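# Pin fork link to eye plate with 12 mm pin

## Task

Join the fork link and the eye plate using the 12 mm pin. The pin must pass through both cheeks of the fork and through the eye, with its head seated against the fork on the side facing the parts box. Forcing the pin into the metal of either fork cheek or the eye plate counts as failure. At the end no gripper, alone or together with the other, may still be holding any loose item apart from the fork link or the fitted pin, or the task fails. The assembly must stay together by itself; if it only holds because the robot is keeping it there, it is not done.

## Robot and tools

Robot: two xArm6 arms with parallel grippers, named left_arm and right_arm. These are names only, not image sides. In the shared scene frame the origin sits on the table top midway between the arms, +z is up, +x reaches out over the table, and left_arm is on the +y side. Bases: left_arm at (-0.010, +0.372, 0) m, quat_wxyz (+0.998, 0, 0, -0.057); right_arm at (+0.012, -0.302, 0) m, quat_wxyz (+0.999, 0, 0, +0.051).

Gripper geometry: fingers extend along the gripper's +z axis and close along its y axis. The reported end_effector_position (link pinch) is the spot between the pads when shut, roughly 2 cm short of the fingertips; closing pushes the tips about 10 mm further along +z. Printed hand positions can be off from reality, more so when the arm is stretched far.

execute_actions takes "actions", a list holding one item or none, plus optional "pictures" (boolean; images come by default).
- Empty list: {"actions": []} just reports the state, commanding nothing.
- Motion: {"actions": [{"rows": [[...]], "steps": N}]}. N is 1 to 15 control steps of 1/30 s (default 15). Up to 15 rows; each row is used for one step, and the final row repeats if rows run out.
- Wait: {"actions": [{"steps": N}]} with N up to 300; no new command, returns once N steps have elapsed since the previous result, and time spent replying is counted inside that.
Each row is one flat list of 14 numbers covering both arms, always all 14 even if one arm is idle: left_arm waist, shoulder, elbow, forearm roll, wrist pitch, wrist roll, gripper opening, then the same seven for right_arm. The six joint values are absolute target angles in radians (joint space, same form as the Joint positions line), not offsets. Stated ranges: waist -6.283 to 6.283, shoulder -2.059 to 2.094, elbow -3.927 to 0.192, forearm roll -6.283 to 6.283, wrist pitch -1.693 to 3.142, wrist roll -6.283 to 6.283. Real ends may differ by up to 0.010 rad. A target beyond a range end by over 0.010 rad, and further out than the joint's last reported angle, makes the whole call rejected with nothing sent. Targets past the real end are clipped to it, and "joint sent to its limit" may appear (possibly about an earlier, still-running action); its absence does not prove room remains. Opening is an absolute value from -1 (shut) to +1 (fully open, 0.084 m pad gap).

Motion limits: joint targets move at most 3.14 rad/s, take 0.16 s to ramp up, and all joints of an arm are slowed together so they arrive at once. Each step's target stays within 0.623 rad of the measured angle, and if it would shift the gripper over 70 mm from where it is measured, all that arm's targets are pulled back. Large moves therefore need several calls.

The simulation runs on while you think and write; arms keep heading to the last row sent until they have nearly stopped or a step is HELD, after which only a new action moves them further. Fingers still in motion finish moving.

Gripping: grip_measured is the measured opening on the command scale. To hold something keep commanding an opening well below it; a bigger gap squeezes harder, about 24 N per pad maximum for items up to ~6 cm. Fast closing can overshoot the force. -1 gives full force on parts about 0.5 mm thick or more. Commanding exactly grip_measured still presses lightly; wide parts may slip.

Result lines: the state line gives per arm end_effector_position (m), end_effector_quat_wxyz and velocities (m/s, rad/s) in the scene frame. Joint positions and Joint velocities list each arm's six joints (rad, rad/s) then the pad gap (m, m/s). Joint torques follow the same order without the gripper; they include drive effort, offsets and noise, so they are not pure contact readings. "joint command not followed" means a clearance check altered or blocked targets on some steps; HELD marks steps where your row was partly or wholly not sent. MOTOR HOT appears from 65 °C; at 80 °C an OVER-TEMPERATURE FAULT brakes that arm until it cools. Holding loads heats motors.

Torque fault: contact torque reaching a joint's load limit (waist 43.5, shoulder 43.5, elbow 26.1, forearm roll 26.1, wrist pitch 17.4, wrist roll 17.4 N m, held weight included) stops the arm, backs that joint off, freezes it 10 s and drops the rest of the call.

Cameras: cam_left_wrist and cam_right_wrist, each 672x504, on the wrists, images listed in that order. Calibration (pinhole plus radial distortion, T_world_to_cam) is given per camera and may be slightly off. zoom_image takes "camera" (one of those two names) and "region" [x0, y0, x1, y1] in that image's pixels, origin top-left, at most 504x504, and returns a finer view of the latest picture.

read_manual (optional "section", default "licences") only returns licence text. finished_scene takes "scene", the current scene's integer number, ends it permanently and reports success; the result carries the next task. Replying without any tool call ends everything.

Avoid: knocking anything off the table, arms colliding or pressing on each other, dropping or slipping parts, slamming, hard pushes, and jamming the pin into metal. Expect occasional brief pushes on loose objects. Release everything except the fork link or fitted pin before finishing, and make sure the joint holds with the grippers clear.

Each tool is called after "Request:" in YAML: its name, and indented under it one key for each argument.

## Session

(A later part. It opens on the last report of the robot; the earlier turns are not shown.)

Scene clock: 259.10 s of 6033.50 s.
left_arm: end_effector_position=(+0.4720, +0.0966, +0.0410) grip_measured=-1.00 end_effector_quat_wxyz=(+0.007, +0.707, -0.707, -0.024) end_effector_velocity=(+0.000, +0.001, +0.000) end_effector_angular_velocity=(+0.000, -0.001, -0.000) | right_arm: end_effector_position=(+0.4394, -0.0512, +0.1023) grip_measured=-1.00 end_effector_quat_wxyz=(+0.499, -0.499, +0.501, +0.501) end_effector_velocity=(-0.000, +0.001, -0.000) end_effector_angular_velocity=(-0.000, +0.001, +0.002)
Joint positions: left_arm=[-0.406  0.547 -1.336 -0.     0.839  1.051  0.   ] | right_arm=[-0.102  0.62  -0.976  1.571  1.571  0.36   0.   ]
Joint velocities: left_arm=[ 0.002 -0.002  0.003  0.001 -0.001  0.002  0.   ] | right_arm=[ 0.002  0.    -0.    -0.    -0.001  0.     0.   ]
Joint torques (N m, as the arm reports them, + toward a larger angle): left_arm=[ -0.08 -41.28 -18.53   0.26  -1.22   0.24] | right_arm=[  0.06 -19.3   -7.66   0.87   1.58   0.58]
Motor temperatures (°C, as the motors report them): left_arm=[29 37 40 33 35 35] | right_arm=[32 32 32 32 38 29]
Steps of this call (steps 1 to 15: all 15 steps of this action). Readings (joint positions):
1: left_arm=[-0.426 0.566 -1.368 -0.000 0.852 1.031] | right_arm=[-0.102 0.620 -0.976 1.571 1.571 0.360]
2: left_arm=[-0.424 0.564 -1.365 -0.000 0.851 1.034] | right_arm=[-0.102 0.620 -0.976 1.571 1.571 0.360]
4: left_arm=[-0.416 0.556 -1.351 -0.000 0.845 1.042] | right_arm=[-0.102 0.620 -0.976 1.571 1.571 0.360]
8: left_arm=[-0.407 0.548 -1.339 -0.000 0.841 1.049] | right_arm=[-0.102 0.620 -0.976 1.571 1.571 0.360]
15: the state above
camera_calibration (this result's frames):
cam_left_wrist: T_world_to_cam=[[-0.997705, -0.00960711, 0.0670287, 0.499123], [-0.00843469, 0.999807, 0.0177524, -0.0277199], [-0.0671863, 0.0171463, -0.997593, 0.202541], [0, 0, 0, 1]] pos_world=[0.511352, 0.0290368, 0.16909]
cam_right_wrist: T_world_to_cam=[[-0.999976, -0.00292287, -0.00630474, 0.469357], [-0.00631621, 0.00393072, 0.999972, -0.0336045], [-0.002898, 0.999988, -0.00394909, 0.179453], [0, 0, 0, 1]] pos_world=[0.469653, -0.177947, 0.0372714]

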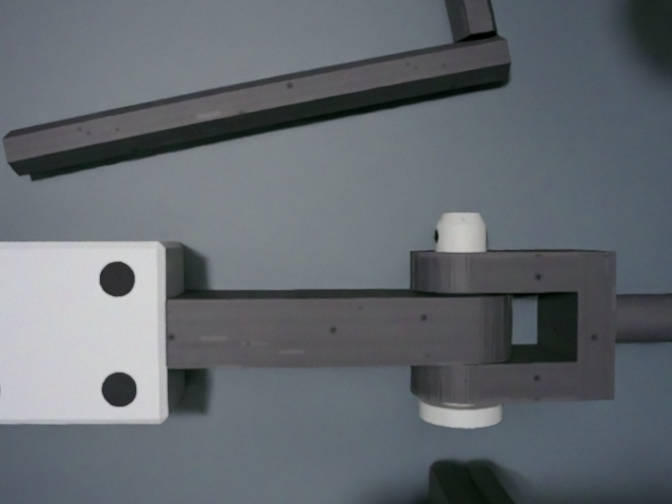

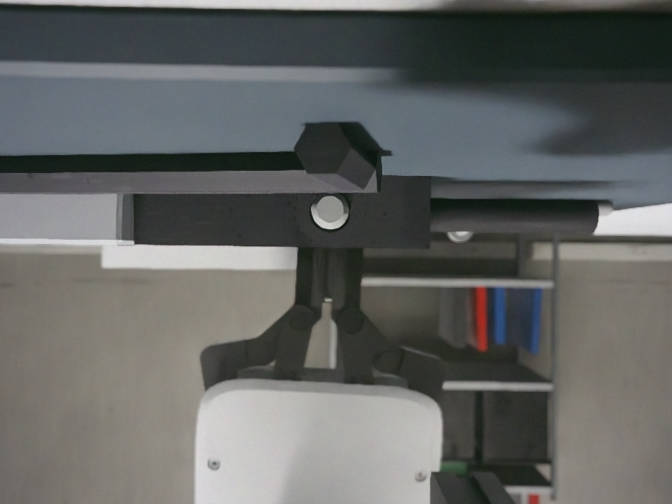

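Request:
execute_actions:
  actions:
    - {"rows":[[-0.4235,0.5636,-1.3646,0,0.851,1.0333,-1,-0.102,0.62,-0.976,1.571,1.571,0.36,-1]],"steps":10}
  pictures: false

Request:
execute_actions:
  actions:
    - {"rows":[[-0.4297,0.5695,-1.3746,0,0.8551,1.0271,-1,-0.102,0.62,-0.976,1.571,1.571,0.36,-1]],"steps":13}
  pictures: false

Request:
execute_actions:
  actions:
    - {"rows":[[-0.4056,0.5467,-1.336,0,0.8393,1.0512,-1,-0.102,0.62,-0.976,1.571,1.571,0.36,-1]]}

Scene clock: 263.70 s of 6033.50 s.
left_arm: end_effector_position=(+0.4719, +0.0858, +0.0412) grip_measured=-1.00 end_effector_quat_wxyz=(+0.006, +0.707, -0.707, -0.024) end_effector_velocity=(+0.001, -0.004, +0.001) end_effector_angular_velocity=(-0.001, +0.001, +0.008) | right_arm: end_effector_position=(+0.4394, -0.0512, +0.1023) grip_measured=-1.00 end_effector_quat_wxyz=(+0.499, -0.499, +0.501, +0.501) end_effector_velocity=(-0.000, +0.000, -0.000) end_effector_angular_velocity=(-0.000, +0.001, +0.000)
Joint positions: left_arm=[-0.423  0.563 -1.363 -0.     0.85   1.034  0.   ] | right_arm=[-0.102  0.62  -0.976  1.571  1.571  0.36   0.   ]
Joint velocities: left_arm=[-0.004  0.008 -0.015 -0.002  0.007 -0.01   0.   ] | right_arm=[ 0.     0.001  0.     0.    -0.    -0.     0.   ]
Joint torques (N m, as the arm reports them, + toward a larger angle): left_arm=[ -0.4  -41.9  -18.29   0.16  -1.25   0.26] | right_arm=[ -0.25 -19.44  -7.59   0.89   1.61   0.61]
Motor temperatures (°C, as the motors report them): left_arm=[29 37 40 33 35 35] | right_arm=[32 32 32 32 38 29]
Steps of this call (steps 1 to 15: the robot went on to your last target; steps 16 to 90: nothing new was sent; then 1.27 s passed at rest; steps 91 to 100: all 10 steps of this action). Readings (joint positions):
91: left_arm=[-0.406 0.547 -1.336 0.000 0.839 1.051] | right_arm=[-0.102 0.620 -0.976 1.571 1.571 0.360]
92: left_arm=[-0.407 0.548 -1.339 0.000 0.841 1.049] | right_arm=[-0.102 0.620 -0.976 1.571 1.571 0.360]
94: left_arm=[-0.415 0.556 -1.352 0.000 0.846 1.042] | right_arm=[-0.102 0.620 -0.976 1.571 1.571 0.360]
98: left_arm=[-0.422 0.562 -1.362 -0.000 0.850 1.035] | right_arm=[-0.102 0.620 -0.976 1.571 1.571 0.360]
100: the state above

Scene clock: 264.13 s of 6033.50 s.
left_arm: end_effector_position=(+0.4720, +0.0817, +0.0413) grip_measured=-1.00 end_effector_quat_wxyz=(+0.006, +0.707, -0.707, -0.024) end_effector_velocity=(+0.000, -0.001, -0.000) end_effector_angular_velocity=(-0.000, +0.000, +0.001) | right_arm: end_effector_position=(+0.4394, -0.0512, +0.1023) grip_measured=-1.00 end_effector_quat_wxyz=(+0.499, -0.499, +0.501, +0.501) end_effector_velocity=(-0.000, +0.000, -0.001) end_effector_angular_velocity=(-0.001, +0.001, +0.001)
Joint positions: left_arm=[-0.429  0.569 -1.374  0.     0.855  1.027  0.   ] | right_arm=[-0.102  0.62  -0.976  1.571  1.571  0.36   0.   ]
Joint velocities: left_arm=[-0.001  0.001 -0.002 -0.     0.001 -0.001  0.   ] | right_arm=[ 0.001  0.001  0.    -0.    -0.001 -0.     0.   ]
Joint torques (N m, as the arm reports them, + toward a larger angle): left_arm=[ -1.95 -41.46 -18.63  -0.11  -1.41   0.39] | right_arm=[  0.08 -19.35  -7.82   0.77   1.64   0.69]
Motor temperatures (°C, as the motors report them): left_arm=[29 37 40 33 35 35] | right_arm=[32 32 32 32 38 29]
Steps of this call (steps 1 to 13: all 13 steps of this action). Readings (joint positions):
1: left_arm=[-0.423 0.563 -1.364 0.000 0.851 1.034] | right_arm=[-0.102 0.620 -0.976 1.571 1.571 0.360]
2: left_arm=[-0.424 0.564 -1.365 0.000 0.852 1.033] | right_arm=[-0.102 0.620 -0.976 1.571 1.571 0.360]
4: left_arm=[-0.427 0.567 -1.370 0.000 0.853 1.030] | right_arm=[-0.102 0.620 -0.976 1.571 1.571 0.360]
8: left_arm=[-0.429 0.569 -1.374 0.000 0.855 1.028] | right_arm=[-0.102 0.620 -0.976 1.571 1.571 0.360]
13: the state above

Scene clock: 264.63 s of 6033.50 s.
left_arm: end_effector_position=(+0.4720, +0.0965, +0.0410) grip_measured=-1.00 end_effector_quat_wxyz=(+0.007, +0.707, -0.707, -0.024) end_effector_velocity=(+0.000, +0.002, -0.000) end_effector_angular_velocity=(-0.000, +0.000, +0.002) | right_arm: end_effector_position=(+0.4394, -0.0512, +0.1023) grip_measured=-1.00 end_effector_quat_wxyz=(+0.499, -0.499, +0.501, +0.501) end_effector_velocity=(-0.000, +0.000, -0.001) end_effector_angular_velocity=(-0.001, +0.001, +0.000)
Joint positions: left_arm=[-0.406  0.547 -1.336 -0.     0.839  1.051  0.   ] | right_arm=[-0.102  0.62  -0.976  1.571  1.571  0.36   0.   ]
Joint velocities: left_arm=[ 0.003 -0.002  0.004 -0.    -0.001  0.001  0.   ] | right_arm=[ 0.001  0.001 -0.     0.    -0.001 -0.     0.   ]
Joint torques (N m, as the arm reports them, + toward a larger angle): left_arm=[ -0.71 -40.98 -18.04   0.36  -1.24   0.27] | right_arm=[ -0.29 -19.1   -7.61   0.88   1.64   0.58]
Motor temperatures (°C, as the motors report them): left_arm=[29 37 40 33 35 35] | right_arm=[32 32 32 32 38 29]
Steps of this call (steps 1 to 15: all 15 steps of this action). Readings (joint positions):
1: left_arm=[-0.429 0.569 -1.374 0.000 0.855 1.027] | right_arm=[-0.102 0.620 -0.976 1.571 1.571 0.360]
2: left_arm=[-0.428 0.567 -1.371 0.000 0.853 1.030] | right_arm=[-0.102 0.620 -0.976 1.571 1.571 0.360]
4: left_arm=[-0.418 0.558 -1.355 -0.000 0.847 1.040] | right_arm=[-0.102 0.620 -0.976 1.571 1.571 0.360]
8: left_arm=[-0.408 0.549 -1.340 -0.000 0.841 1.048] | right_arm=[-0.102 0.620 -0.976 1.571 1.571 0.360]
15: the state above
camera_calibration (this result's frames):
cam_left_wrist: T_world_to_cam=[[-0.997705, -0.0095308, 0.0670358, 0.499092], [-0.00835916, 0.999808, 0.0177367, -0.0276767], [-0.0671919, 0.0171357, -0.997593, 0.202532], [0, 0, 0, 1]] pos_world=[0.511324, 0.0289576, 0.169078]
cam_right_wrist: T_world_to_cam=[[-0.999976, -0.00292299, -0.00630469, 0.469357], [-0.00631616, 0.00393079, 0.999972, -0.0336045], [-0.00289813, 0.999988, -0.00394916, 0.179453], [0, 0, 0, 1]] pos_world=[0.469653, -0.177947, 0.0372714]

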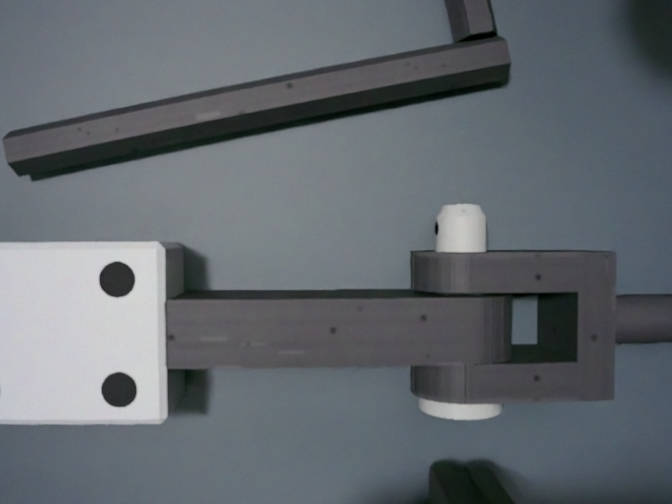

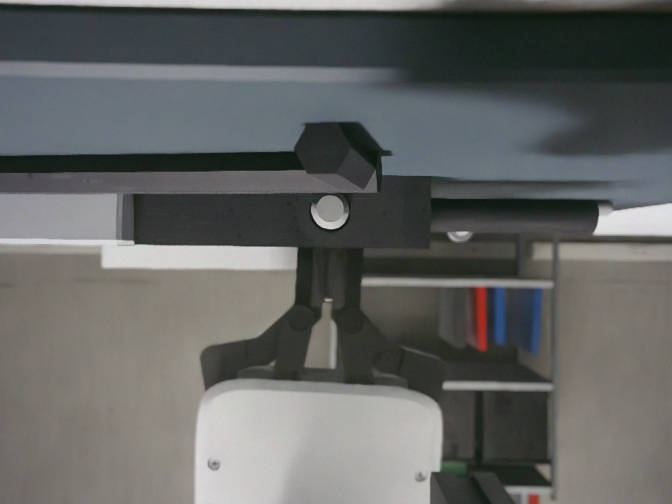

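Request:
finished_scene:
  scene: 1

The scene is finished: the task was done.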